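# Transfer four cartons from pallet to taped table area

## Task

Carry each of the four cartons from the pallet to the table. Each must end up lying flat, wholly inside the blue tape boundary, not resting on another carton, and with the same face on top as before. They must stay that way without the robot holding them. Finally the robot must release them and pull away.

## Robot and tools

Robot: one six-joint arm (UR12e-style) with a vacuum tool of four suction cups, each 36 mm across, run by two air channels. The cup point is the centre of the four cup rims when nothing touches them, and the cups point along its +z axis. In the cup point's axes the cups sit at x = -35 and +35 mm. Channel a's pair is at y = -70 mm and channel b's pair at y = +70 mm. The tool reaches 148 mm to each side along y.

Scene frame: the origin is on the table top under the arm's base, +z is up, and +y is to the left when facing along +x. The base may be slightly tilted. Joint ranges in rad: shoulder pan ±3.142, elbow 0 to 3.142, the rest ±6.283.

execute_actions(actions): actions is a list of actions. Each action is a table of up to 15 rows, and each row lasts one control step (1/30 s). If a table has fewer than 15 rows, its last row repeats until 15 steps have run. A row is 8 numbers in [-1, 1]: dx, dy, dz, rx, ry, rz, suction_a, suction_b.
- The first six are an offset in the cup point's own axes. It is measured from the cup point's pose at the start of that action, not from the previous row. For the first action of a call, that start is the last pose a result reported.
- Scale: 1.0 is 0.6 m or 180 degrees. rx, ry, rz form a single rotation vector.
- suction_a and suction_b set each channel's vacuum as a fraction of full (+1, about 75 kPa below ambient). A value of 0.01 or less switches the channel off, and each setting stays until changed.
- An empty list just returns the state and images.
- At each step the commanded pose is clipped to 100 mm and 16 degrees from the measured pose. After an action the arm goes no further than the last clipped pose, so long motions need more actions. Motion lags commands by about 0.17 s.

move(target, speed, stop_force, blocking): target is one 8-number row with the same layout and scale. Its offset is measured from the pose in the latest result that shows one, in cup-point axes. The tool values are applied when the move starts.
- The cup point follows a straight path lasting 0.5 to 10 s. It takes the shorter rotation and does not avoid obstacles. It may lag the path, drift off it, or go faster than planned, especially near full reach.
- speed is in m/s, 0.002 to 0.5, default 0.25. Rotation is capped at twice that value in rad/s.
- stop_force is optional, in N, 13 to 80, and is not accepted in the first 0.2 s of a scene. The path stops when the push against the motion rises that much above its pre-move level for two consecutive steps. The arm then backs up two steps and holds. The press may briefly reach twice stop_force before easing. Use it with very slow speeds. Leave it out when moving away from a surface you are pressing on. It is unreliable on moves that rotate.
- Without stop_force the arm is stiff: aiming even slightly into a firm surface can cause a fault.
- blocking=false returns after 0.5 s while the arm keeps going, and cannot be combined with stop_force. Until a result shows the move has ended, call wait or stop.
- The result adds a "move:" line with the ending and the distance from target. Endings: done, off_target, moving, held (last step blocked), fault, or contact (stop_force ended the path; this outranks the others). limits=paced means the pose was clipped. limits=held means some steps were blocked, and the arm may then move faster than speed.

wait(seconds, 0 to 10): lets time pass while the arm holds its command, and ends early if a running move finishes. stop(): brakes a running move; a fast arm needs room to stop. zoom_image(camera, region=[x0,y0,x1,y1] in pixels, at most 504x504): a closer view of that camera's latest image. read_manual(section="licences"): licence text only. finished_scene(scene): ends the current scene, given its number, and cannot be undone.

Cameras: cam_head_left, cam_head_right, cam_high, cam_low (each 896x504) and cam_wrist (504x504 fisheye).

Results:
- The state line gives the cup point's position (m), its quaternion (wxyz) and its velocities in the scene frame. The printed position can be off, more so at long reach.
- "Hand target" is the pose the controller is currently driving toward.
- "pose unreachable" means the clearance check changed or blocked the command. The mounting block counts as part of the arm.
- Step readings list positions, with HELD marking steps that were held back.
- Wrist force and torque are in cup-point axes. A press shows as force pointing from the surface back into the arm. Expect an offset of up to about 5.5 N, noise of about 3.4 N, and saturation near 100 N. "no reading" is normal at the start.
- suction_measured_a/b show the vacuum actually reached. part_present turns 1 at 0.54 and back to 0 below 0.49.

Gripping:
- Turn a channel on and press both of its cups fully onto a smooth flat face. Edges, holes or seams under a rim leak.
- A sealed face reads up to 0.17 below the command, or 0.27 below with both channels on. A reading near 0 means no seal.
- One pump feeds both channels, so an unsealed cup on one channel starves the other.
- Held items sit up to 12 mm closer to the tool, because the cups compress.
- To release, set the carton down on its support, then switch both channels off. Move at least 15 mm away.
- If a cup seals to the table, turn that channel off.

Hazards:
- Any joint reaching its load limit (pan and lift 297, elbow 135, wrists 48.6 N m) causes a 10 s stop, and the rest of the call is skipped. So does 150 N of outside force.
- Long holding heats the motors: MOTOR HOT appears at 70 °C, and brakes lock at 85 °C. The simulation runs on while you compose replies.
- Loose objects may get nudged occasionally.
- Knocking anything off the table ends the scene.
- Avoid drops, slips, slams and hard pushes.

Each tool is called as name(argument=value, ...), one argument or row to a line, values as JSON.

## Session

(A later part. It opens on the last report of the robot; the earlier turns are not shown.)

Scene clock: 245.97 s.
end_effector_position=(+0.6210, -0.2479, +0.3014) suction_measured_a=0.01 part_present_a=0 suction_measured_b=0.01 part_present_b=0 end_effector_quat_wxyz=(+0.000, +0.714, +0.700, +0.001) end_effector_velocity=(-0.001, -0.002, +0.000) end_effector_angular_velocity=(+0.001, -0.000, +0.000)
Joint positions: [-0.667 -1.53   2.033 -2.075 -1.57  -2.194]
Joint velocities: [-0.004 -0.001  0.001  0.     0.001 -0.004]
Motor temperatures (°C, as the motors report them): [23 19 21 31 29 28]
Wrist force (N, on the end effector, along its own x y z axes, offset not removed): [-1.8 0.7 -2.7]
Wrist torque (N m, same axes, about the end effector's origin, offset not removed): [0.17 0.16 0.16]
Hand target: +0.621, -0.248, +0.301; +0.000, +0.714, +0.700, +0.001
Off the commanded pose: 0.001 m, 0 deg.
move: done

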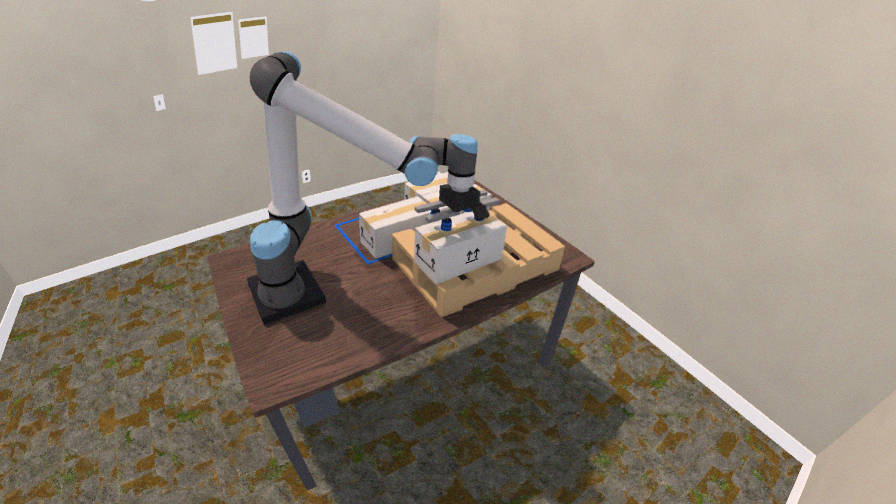

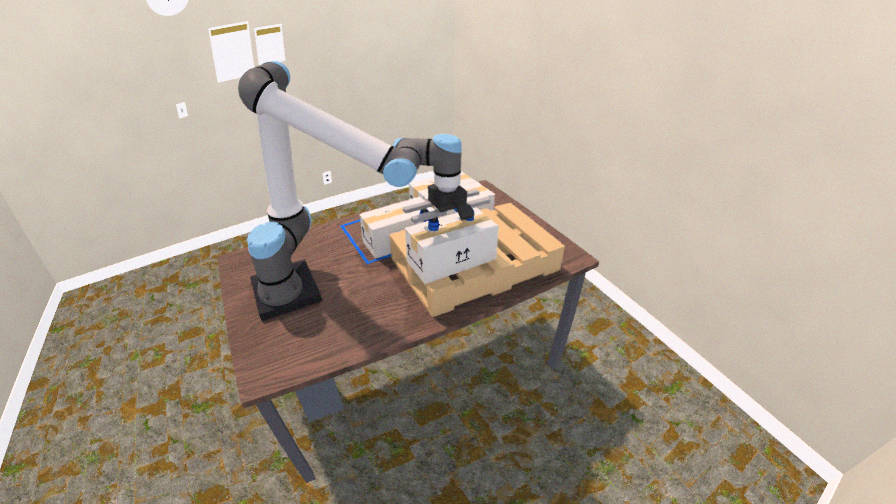

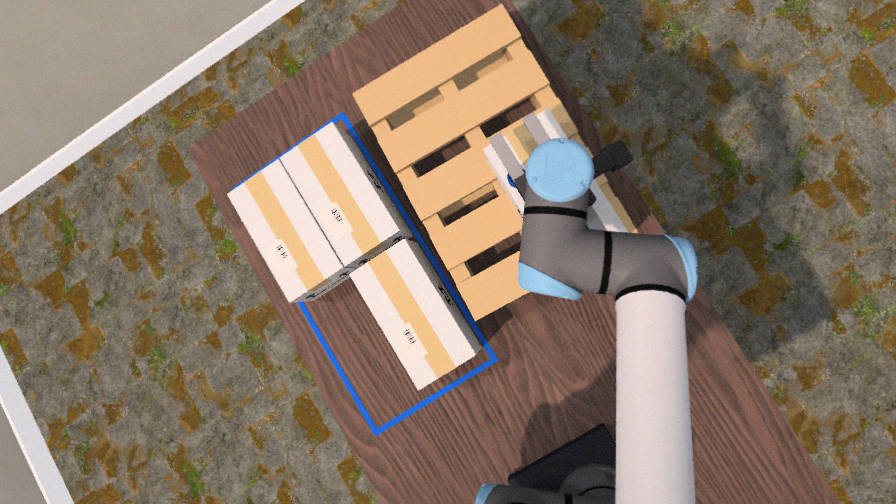

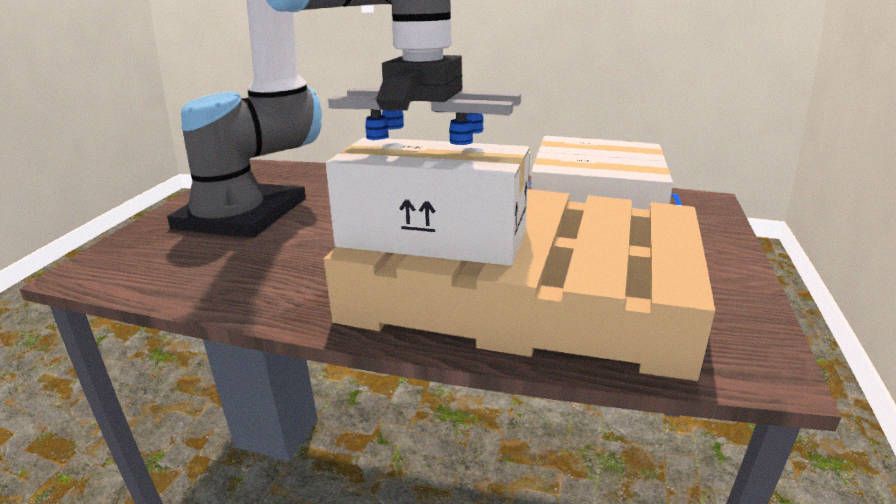

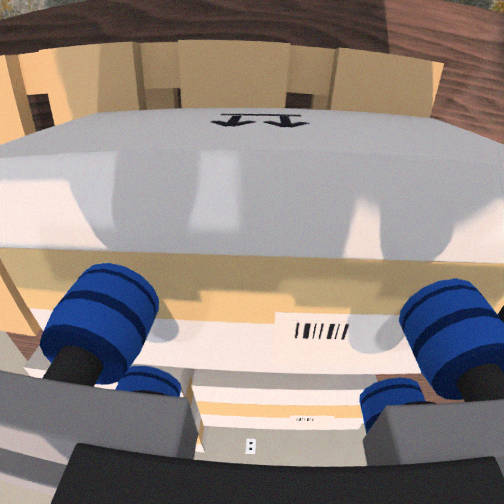

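move(
  target=[0,0,0.063,0,0,-0.007,0,0],
  speed=0.05,
)

execute_actions(
  actions=[
    [[0,0,0,0,0,0,1,1]],
    [[0,0,-0.005,0,0,0,1,1]],
  ],
)

Scene clock: 252.13 s.
end_effector_position=(+0.6211, -0.2479, +0.2640) suction_measured_a=0.01 part_present_a=0 suction_measured_b=0.01 part_present_b=0 end_effector_quat_wxyz=(+0.000, +0.706, +0.708, +0.001) end_effector_velocity=(+0.000, -0.001, -0.002) end_effector_angular_velocity=(-0.001, -0.001, +0.001)
Joint positions: [-0.667 -1.495  2.072 -2.149 -1.57  -2.216]
Joint velocities: [-0.     0.002  0.002 -0.005 -0.001 -0.001]
Motor temperatures (°C, as the motors report them): [23 19 21 31 29 28]
Wrist force (N, on the end effector, along its own x y z axes, offset not removed): [1.3 -5.5 -36.9]
Wrist torque (N m, same axes, about the end effector's origin, offset not removed): [-0.31 -0.11 0.43]
Hand target: +0.621, -0.248, +0.264; +0.000, +0.706, +0.708, +0.001
Off the commanded pose: 0.000 m, 0 deg.
move: done

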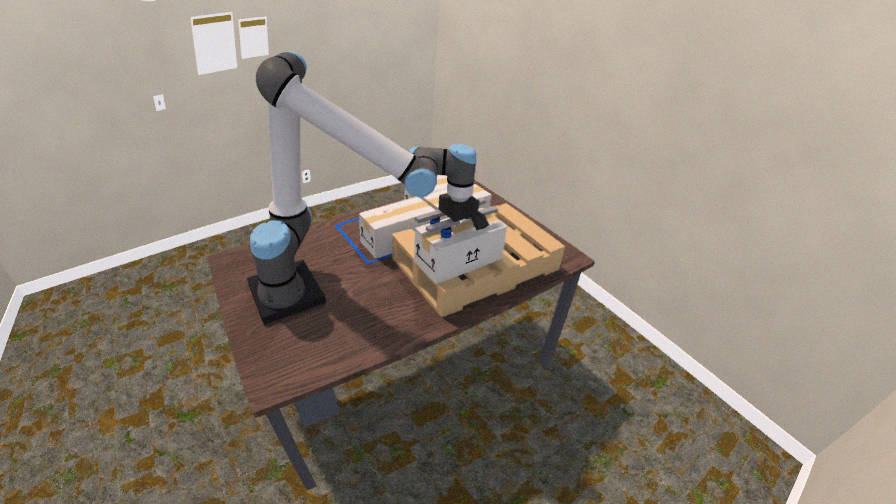

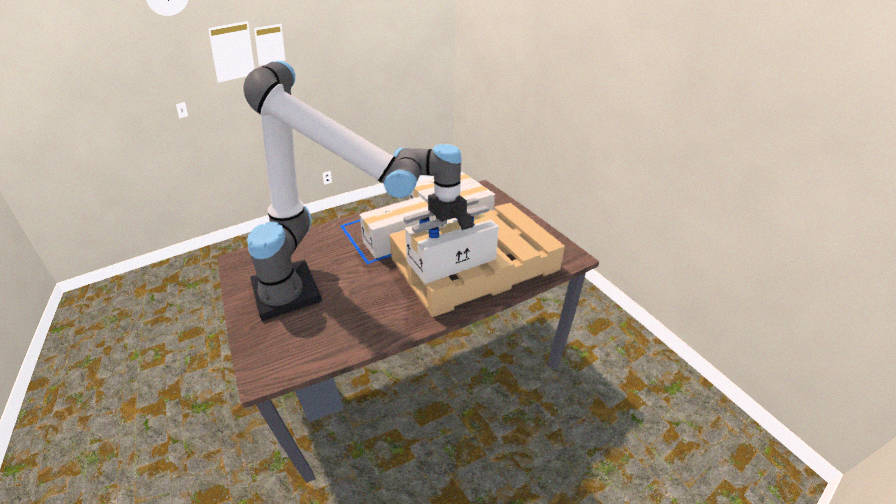

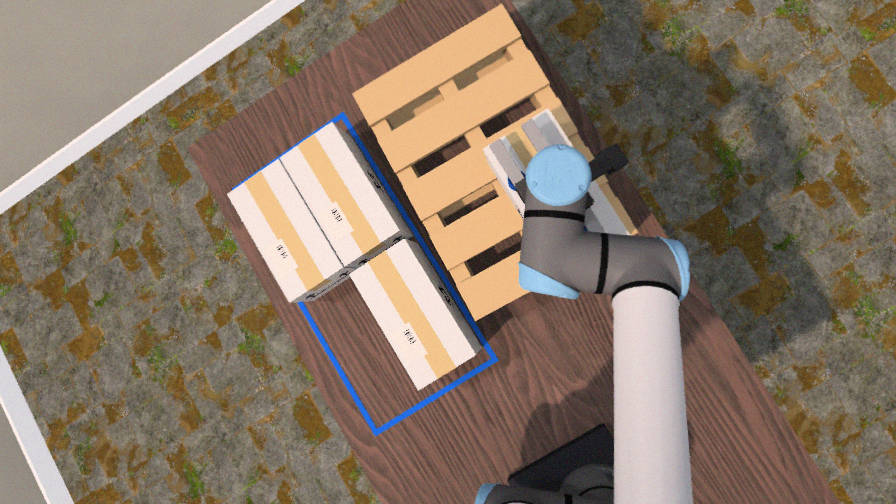

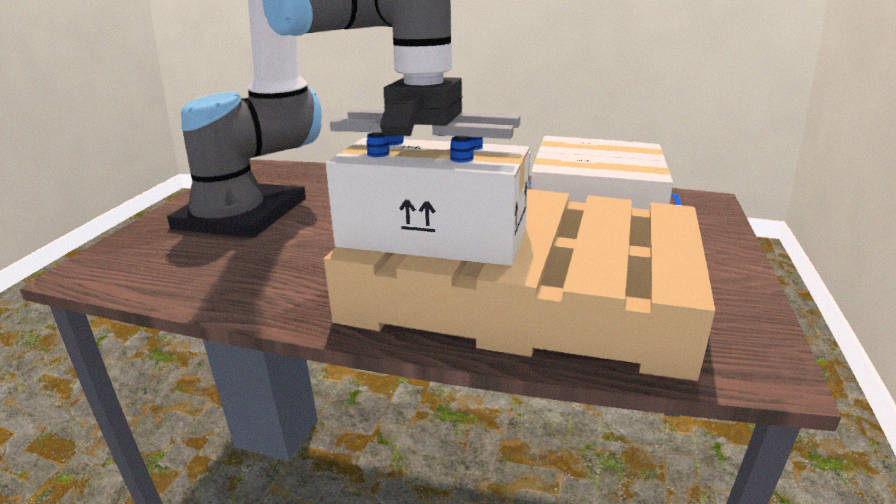

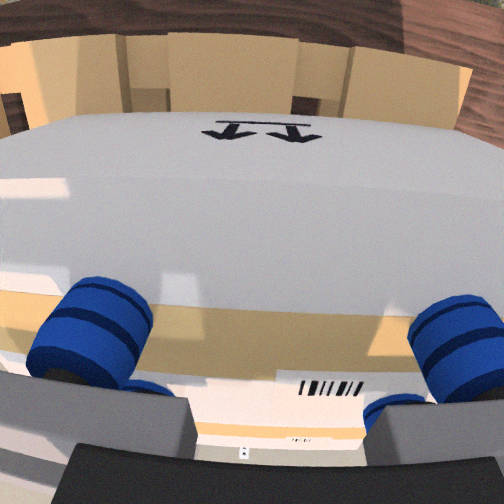

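Scene clock: 253.13 s.
end_effector_position=(+0.6210, -0.2479, +0.2667) suction_measured_a=0.62 part_present_a=1 suction_measured_b=0.62 part_present_b=1 end_effector_quat_wxyz=(+0.000, +0.706, +0.708, +0.001) end_effector_velocity=(-0.000, +0.000, +0.001) end_effector_angular_velocity=(+0.000, +0.000, +0.000)
Joint positions: [-0.667 -1.498  2.069 -2.143 -1.57  -2.216]
Joint velocities: [ 0.    -0.001 -0.     0.001  0.    -0.   ]
Motor temperatures (°C, as the motors report them): [23 19 21 31 29 28]
Wrist force (N, on the end effector, along its own x y z axes, offset not removed): [-0.9 -1.8 17.9]
Wrist torque (N m, same axes, about the end effector's origin, offset not removed): [-0.45 0.35 0.11]
Hand target: +0.621, -0.248, +0.267; +0.000, +0.706, +0.708, +0.001
Off the commanded pose: 0.000 m, 0 deg.
Step readings (end_effector_position; steps 1 to 15: 1st action; 16 to 30: 2nd action):
0: (+0.6211, -0.2479, +0.2640)
1: (+0.6210, -0.2479, +0.2639)
2: (+0.6210, -0.2479, +0.2638)
4: (+0.6209, -0.2478, +0.2637)
8: (+0.6209, -0.2478, +0.2636)
15: (+0.6210, -0.2479, +0.2638)
16: (+0.6210, -0.2479, +0.2638)
17: (+0.6210, -0.2479, +0.2642)
19: (+0.6210, -0.2479, +0.2652)
23: (+0.6210, -0.2479, +0.2662)
30: end_effector_position above

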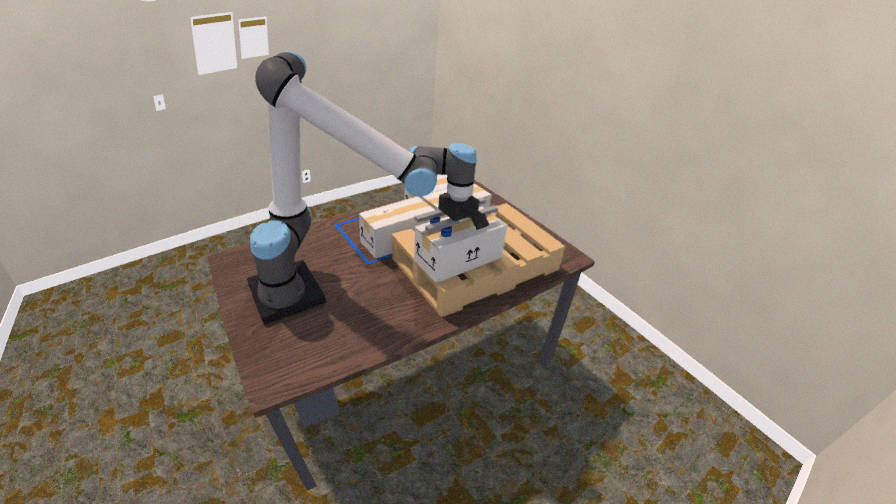

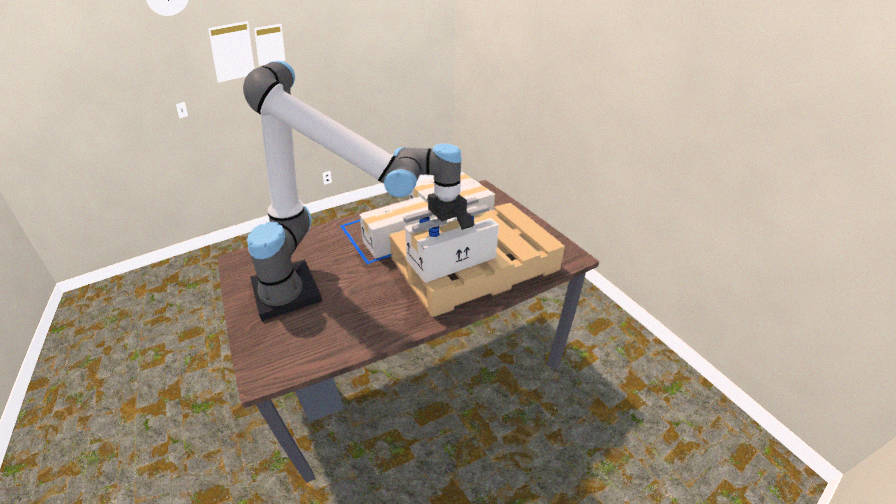

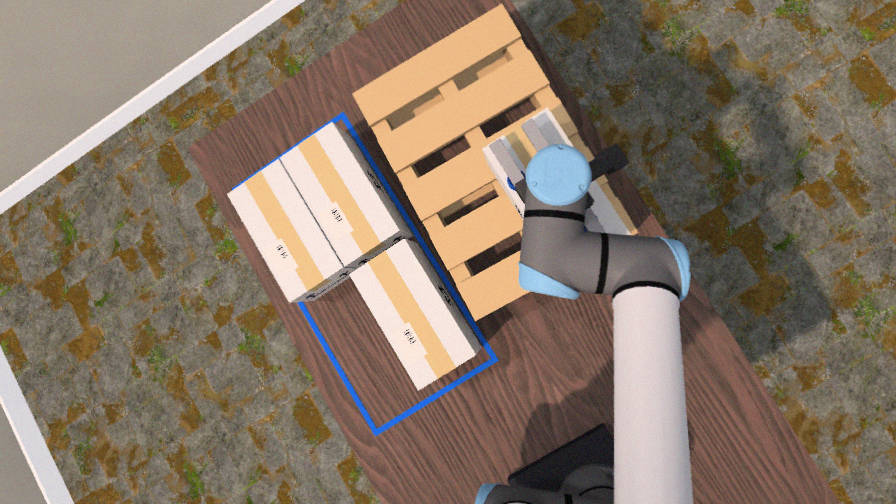

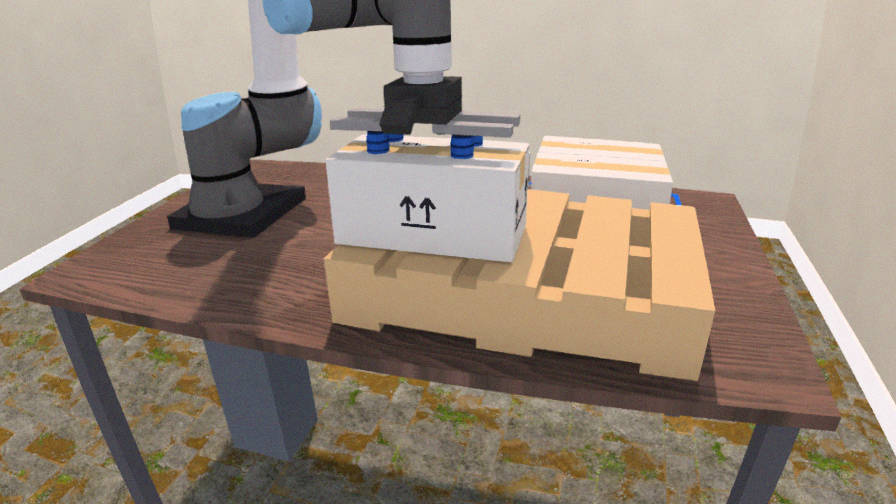

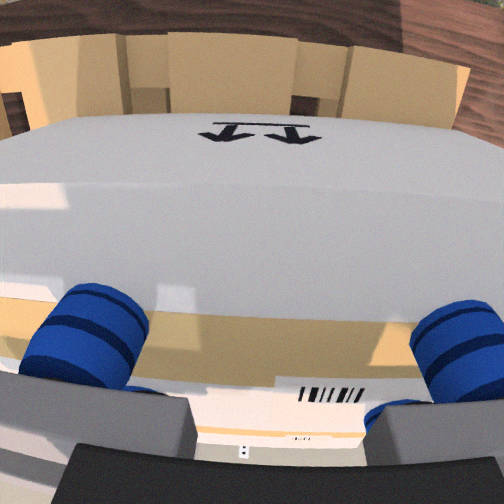

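move(
  target=[0.12,0,-0.087,0,0,0,1,1],
  speed=0.2,
)

move(
  target=[0.80,-0.09,0,0,0,-0.0086,1,1],
  speed=0.35,
)

move(
  target=[0,0,0.28,0,0,0,1,1],
  speed=0.15,
)

Scene clock: 260.30 s.
end_effector_position=(+0.6208, -0.1763, +0.3187) suction_measured_a=0.64 part_present_a=1 suction_measured_b=0.64 part_present_b=1 end_effector_quat_wxyz=(+0.000, +0.706, +0.708, +0.001) end_effector_velocity=(-0.000, +0.002, +0.002) end_effector_angular_velocity=(-0.000, +0.000, -0.000)
Joint positions: [-0.573 -1.584  2.054 -2.041 -1.57  -2.123]
Joint velocities: [ 0.003 -0.002 -0.001  0.004 -0.     0.003]
Motor temperatures (°C, as the motors report them): [23 19 21 31 29 28]
Wrist force (N, on the end effector, along its own x y z axes, offset not removed): [2.1 -0.9 17.1]
Wrist torque (N m, same axes, about the end effector's origin, offset not removed): [-0.21 0.02 0.04]
Hand target: +0.621, -0.176, +0.319; +0.000, +0.706, +0.708, +0.001
Off the commanded pose: 0.000 m, 0 deg.
move: done

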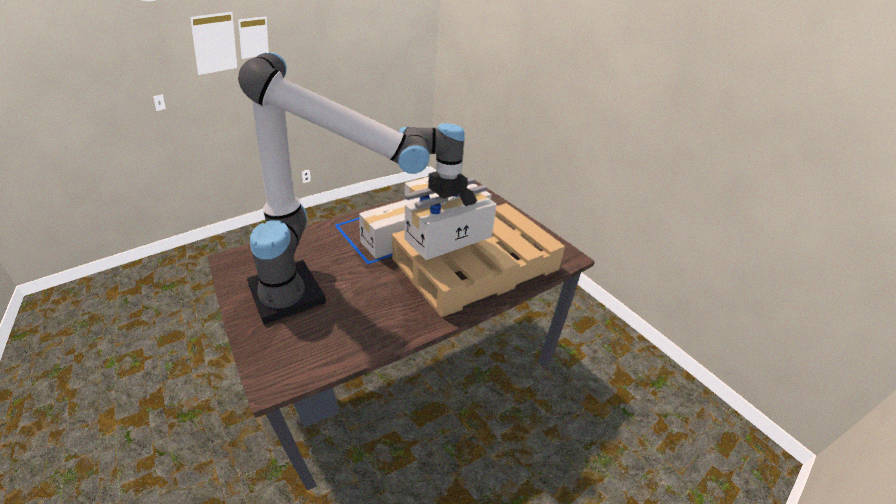

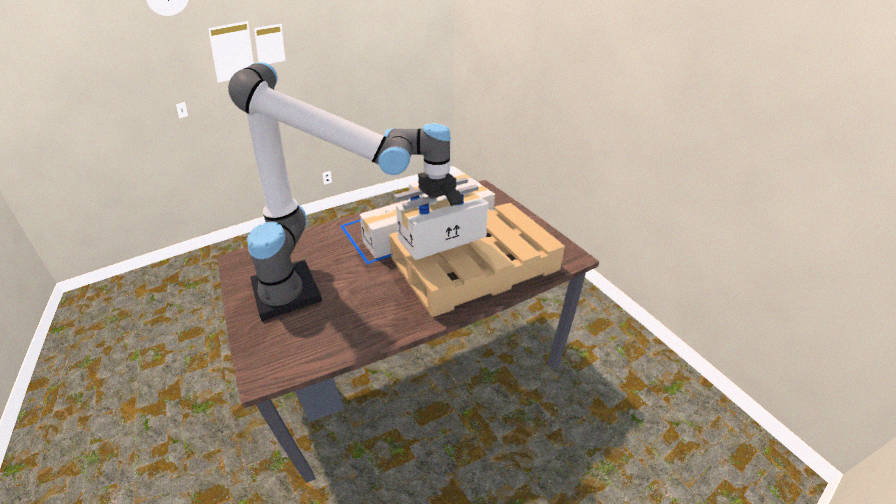

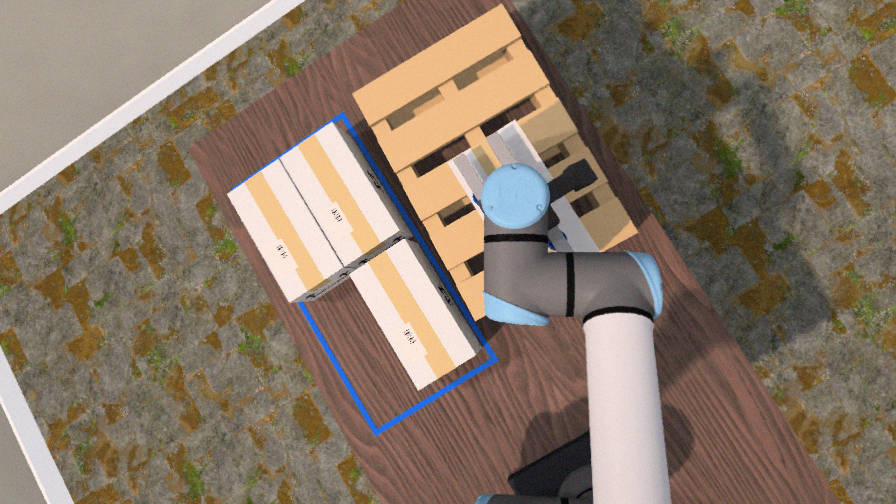

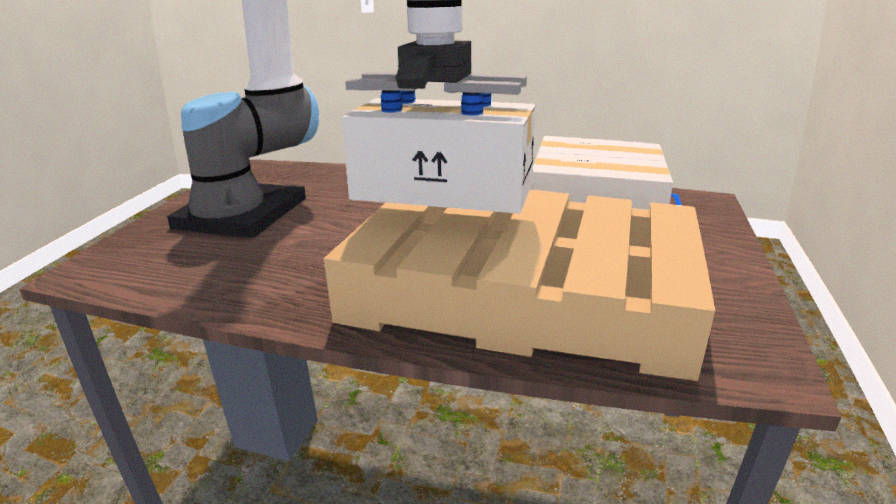

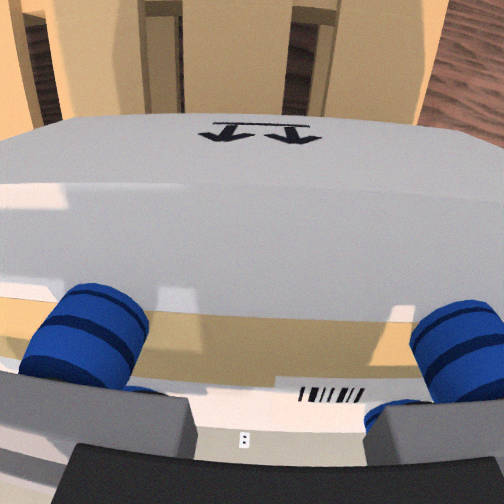

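Scene clock: 262.43 s.
end_effector_position=(+0.5656, +0.3029, +0.3192) suction_measured_a=0.64 part_present_a=1 suction_measured_b=0.64 part_present_b=1 end_effector_quat_wxyz=(-0.000, +0.697, +0.717, +0.001) end_effector_velocity=(-0.000, +0.004, -0.000) end_effector_angular_velocity=(-0.000, +0.000, +0.000)
Joint positions: [ 0.194 -1.591  2.06  -2.041 -1.57  -1.383]
Joint velocities: [ 0.006  0.003 -0.003  0.    -0.     0.005]
Motor temperatures (°C, as the motors report them): [23 19 21 31 29 28]
Wrist force (N, on the end effector, along its own x y z axes, offset not removed): [0.1 -3.1 15.1]
Wrist torque (N m, same axes, about the end effector's origin, offset not removed): [-0.66 0.11 -0.01]
Hand target: +0.566, +0.303, +0.319; -0.000, +0.697, +0.717, +0.001
Off the commanded pose: 0.001 m, 0 deg.
move: done

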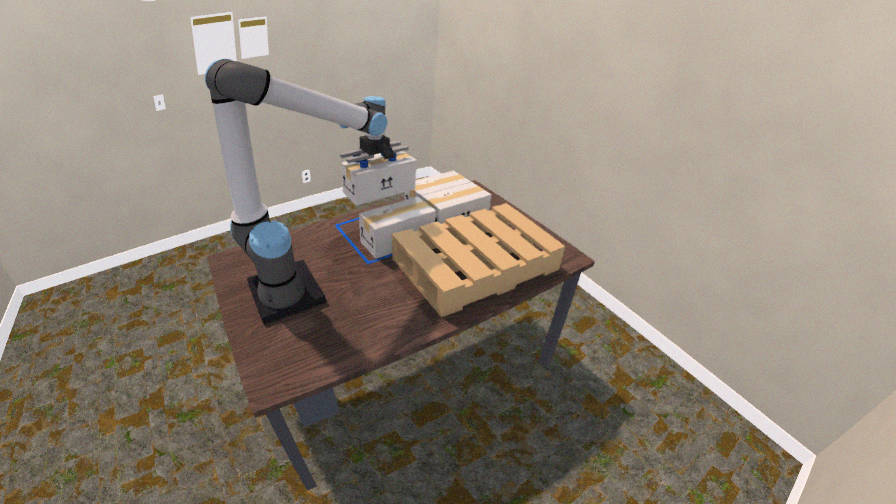

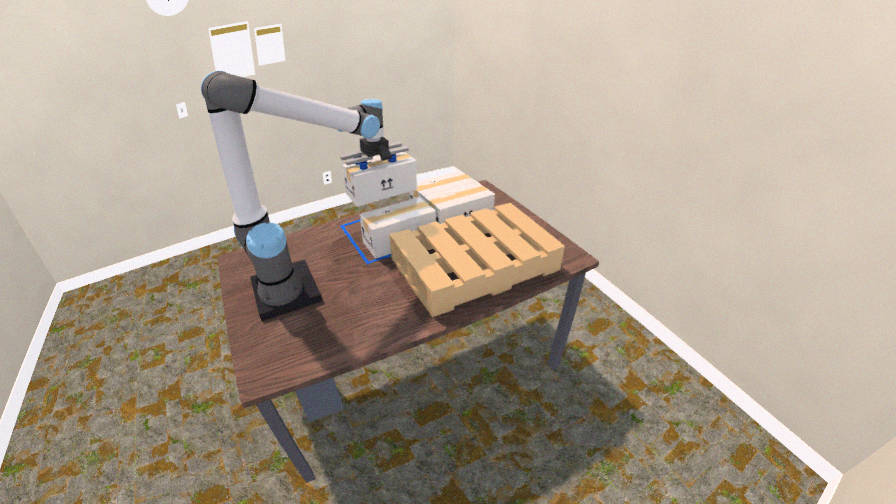

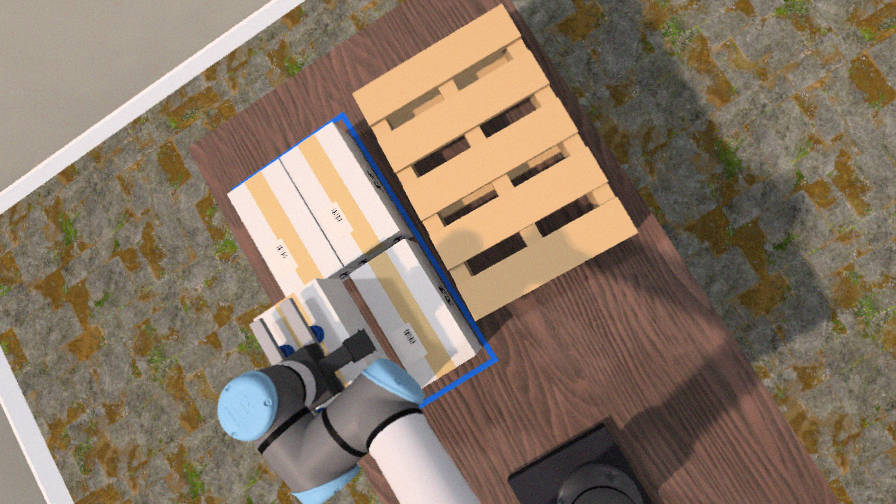

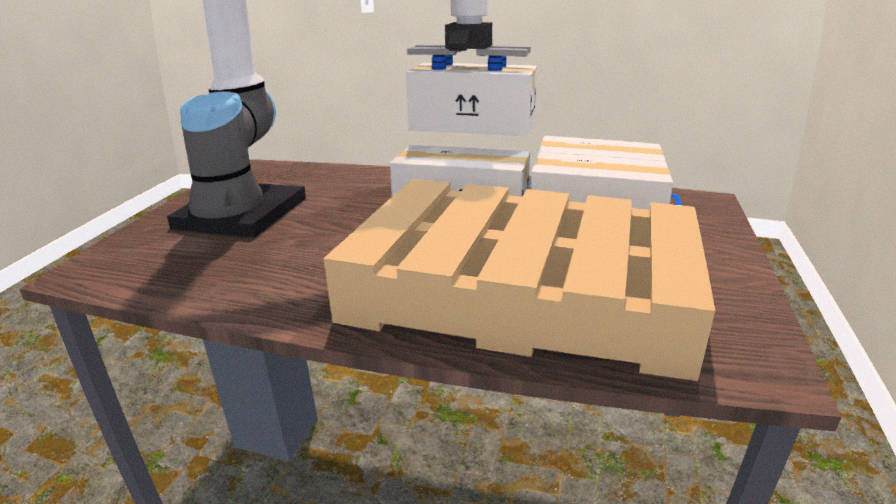

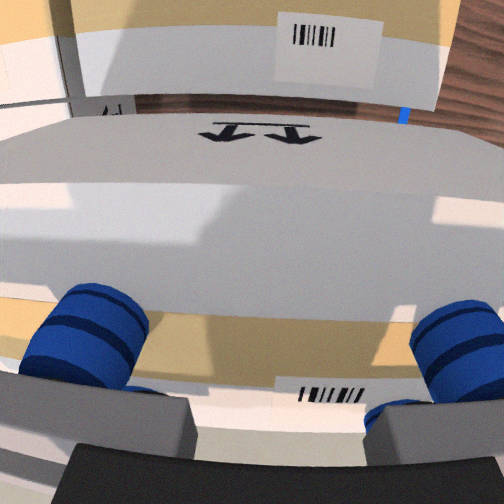

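Scene clock: 264.17 s.
end_effector_position=(+0.5656, +0.3030, +0.1517) suction_measured_a=0.64 part_present_a=1 suction_measured_b=0.64 part_present_b=1 end_effector_quat_wxyz=(-0.000, +0.697, +0.717, +0.001) end_effector_velocity=(+0.000, +0.000, -0.003) end_effector_angular_velocity=(+0.000, -0.000, -0.000)
Joint positions: [ 0.194 -1.396  2.213 -2.389 -1.57  -1.383]
Joint velocities: [ 0.     0.004  0.002 -0.006  0.     0.   ]
Motor temperatures (°C, as the motors report them): [23 19 21 31 29 28]
Wrist force (N, on the end effector, along its own x y z axes, offset not removed): [1.7 0.3 18.3]
Wrist torque (N m, same axes, about the end effector's origin, offset not removed): [-0.17 0.00 0.01]
Hand target: +0.566, +0.303, +0.151; -0.000, +0.697, +0.717, +0.001
Off the commanded pose: 0.001 m, 0 deg.
move: done

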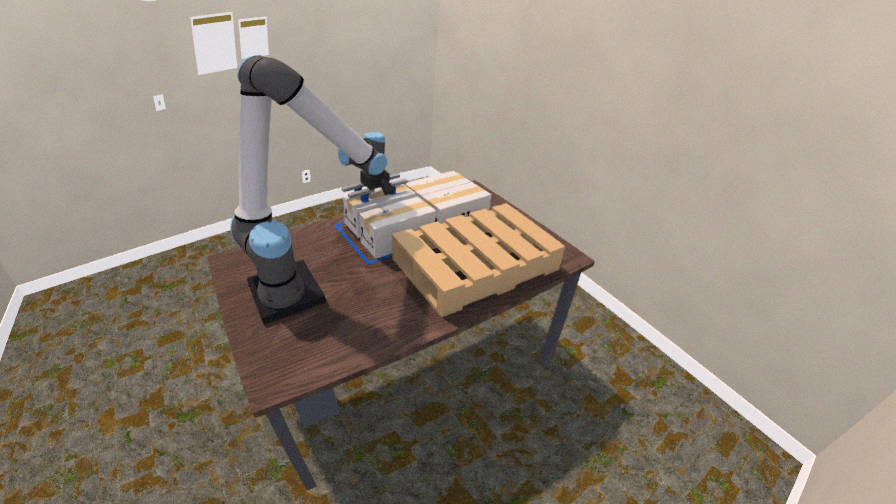

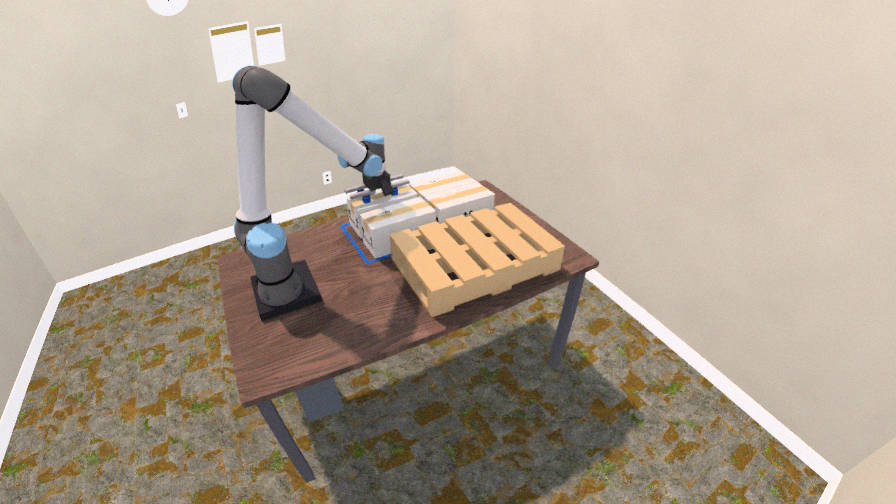

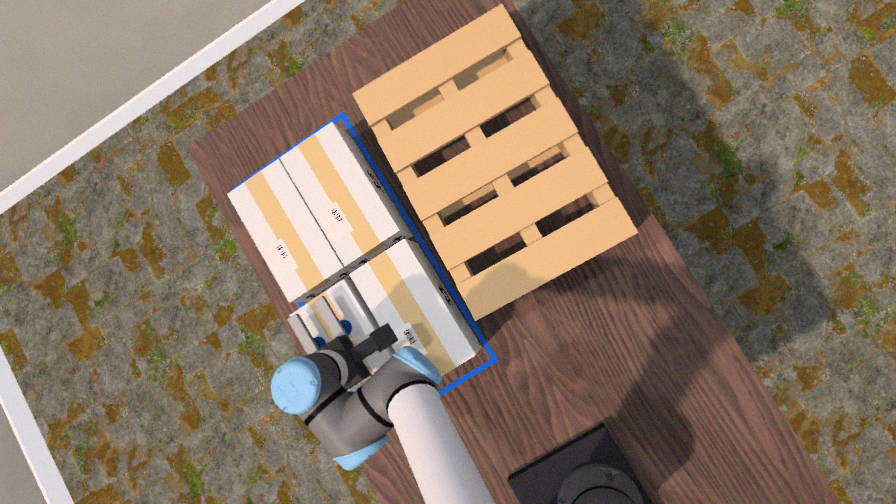

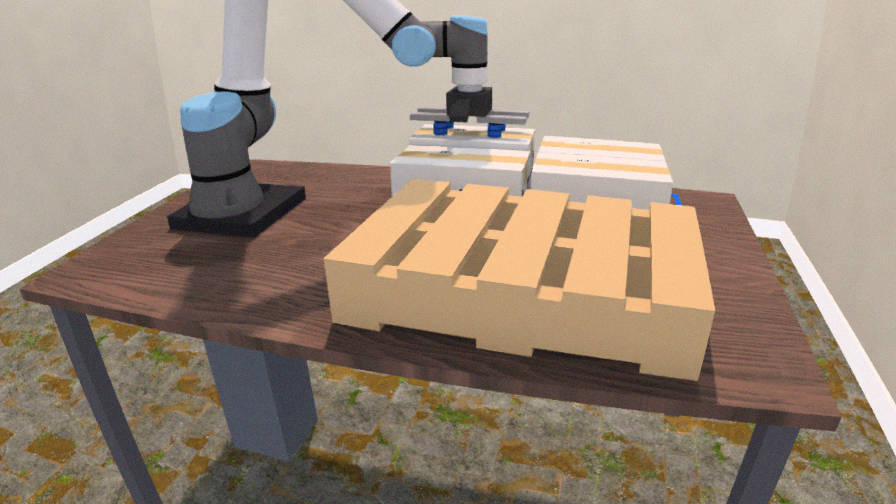

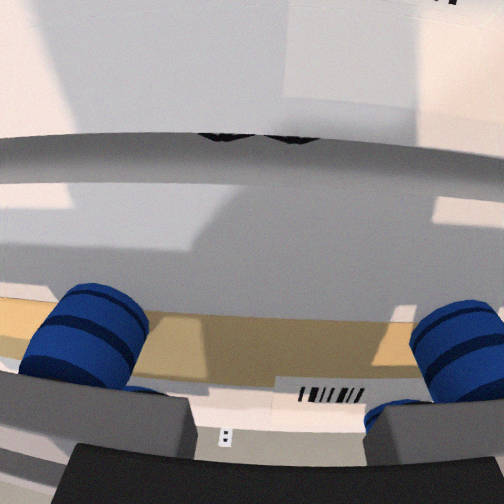

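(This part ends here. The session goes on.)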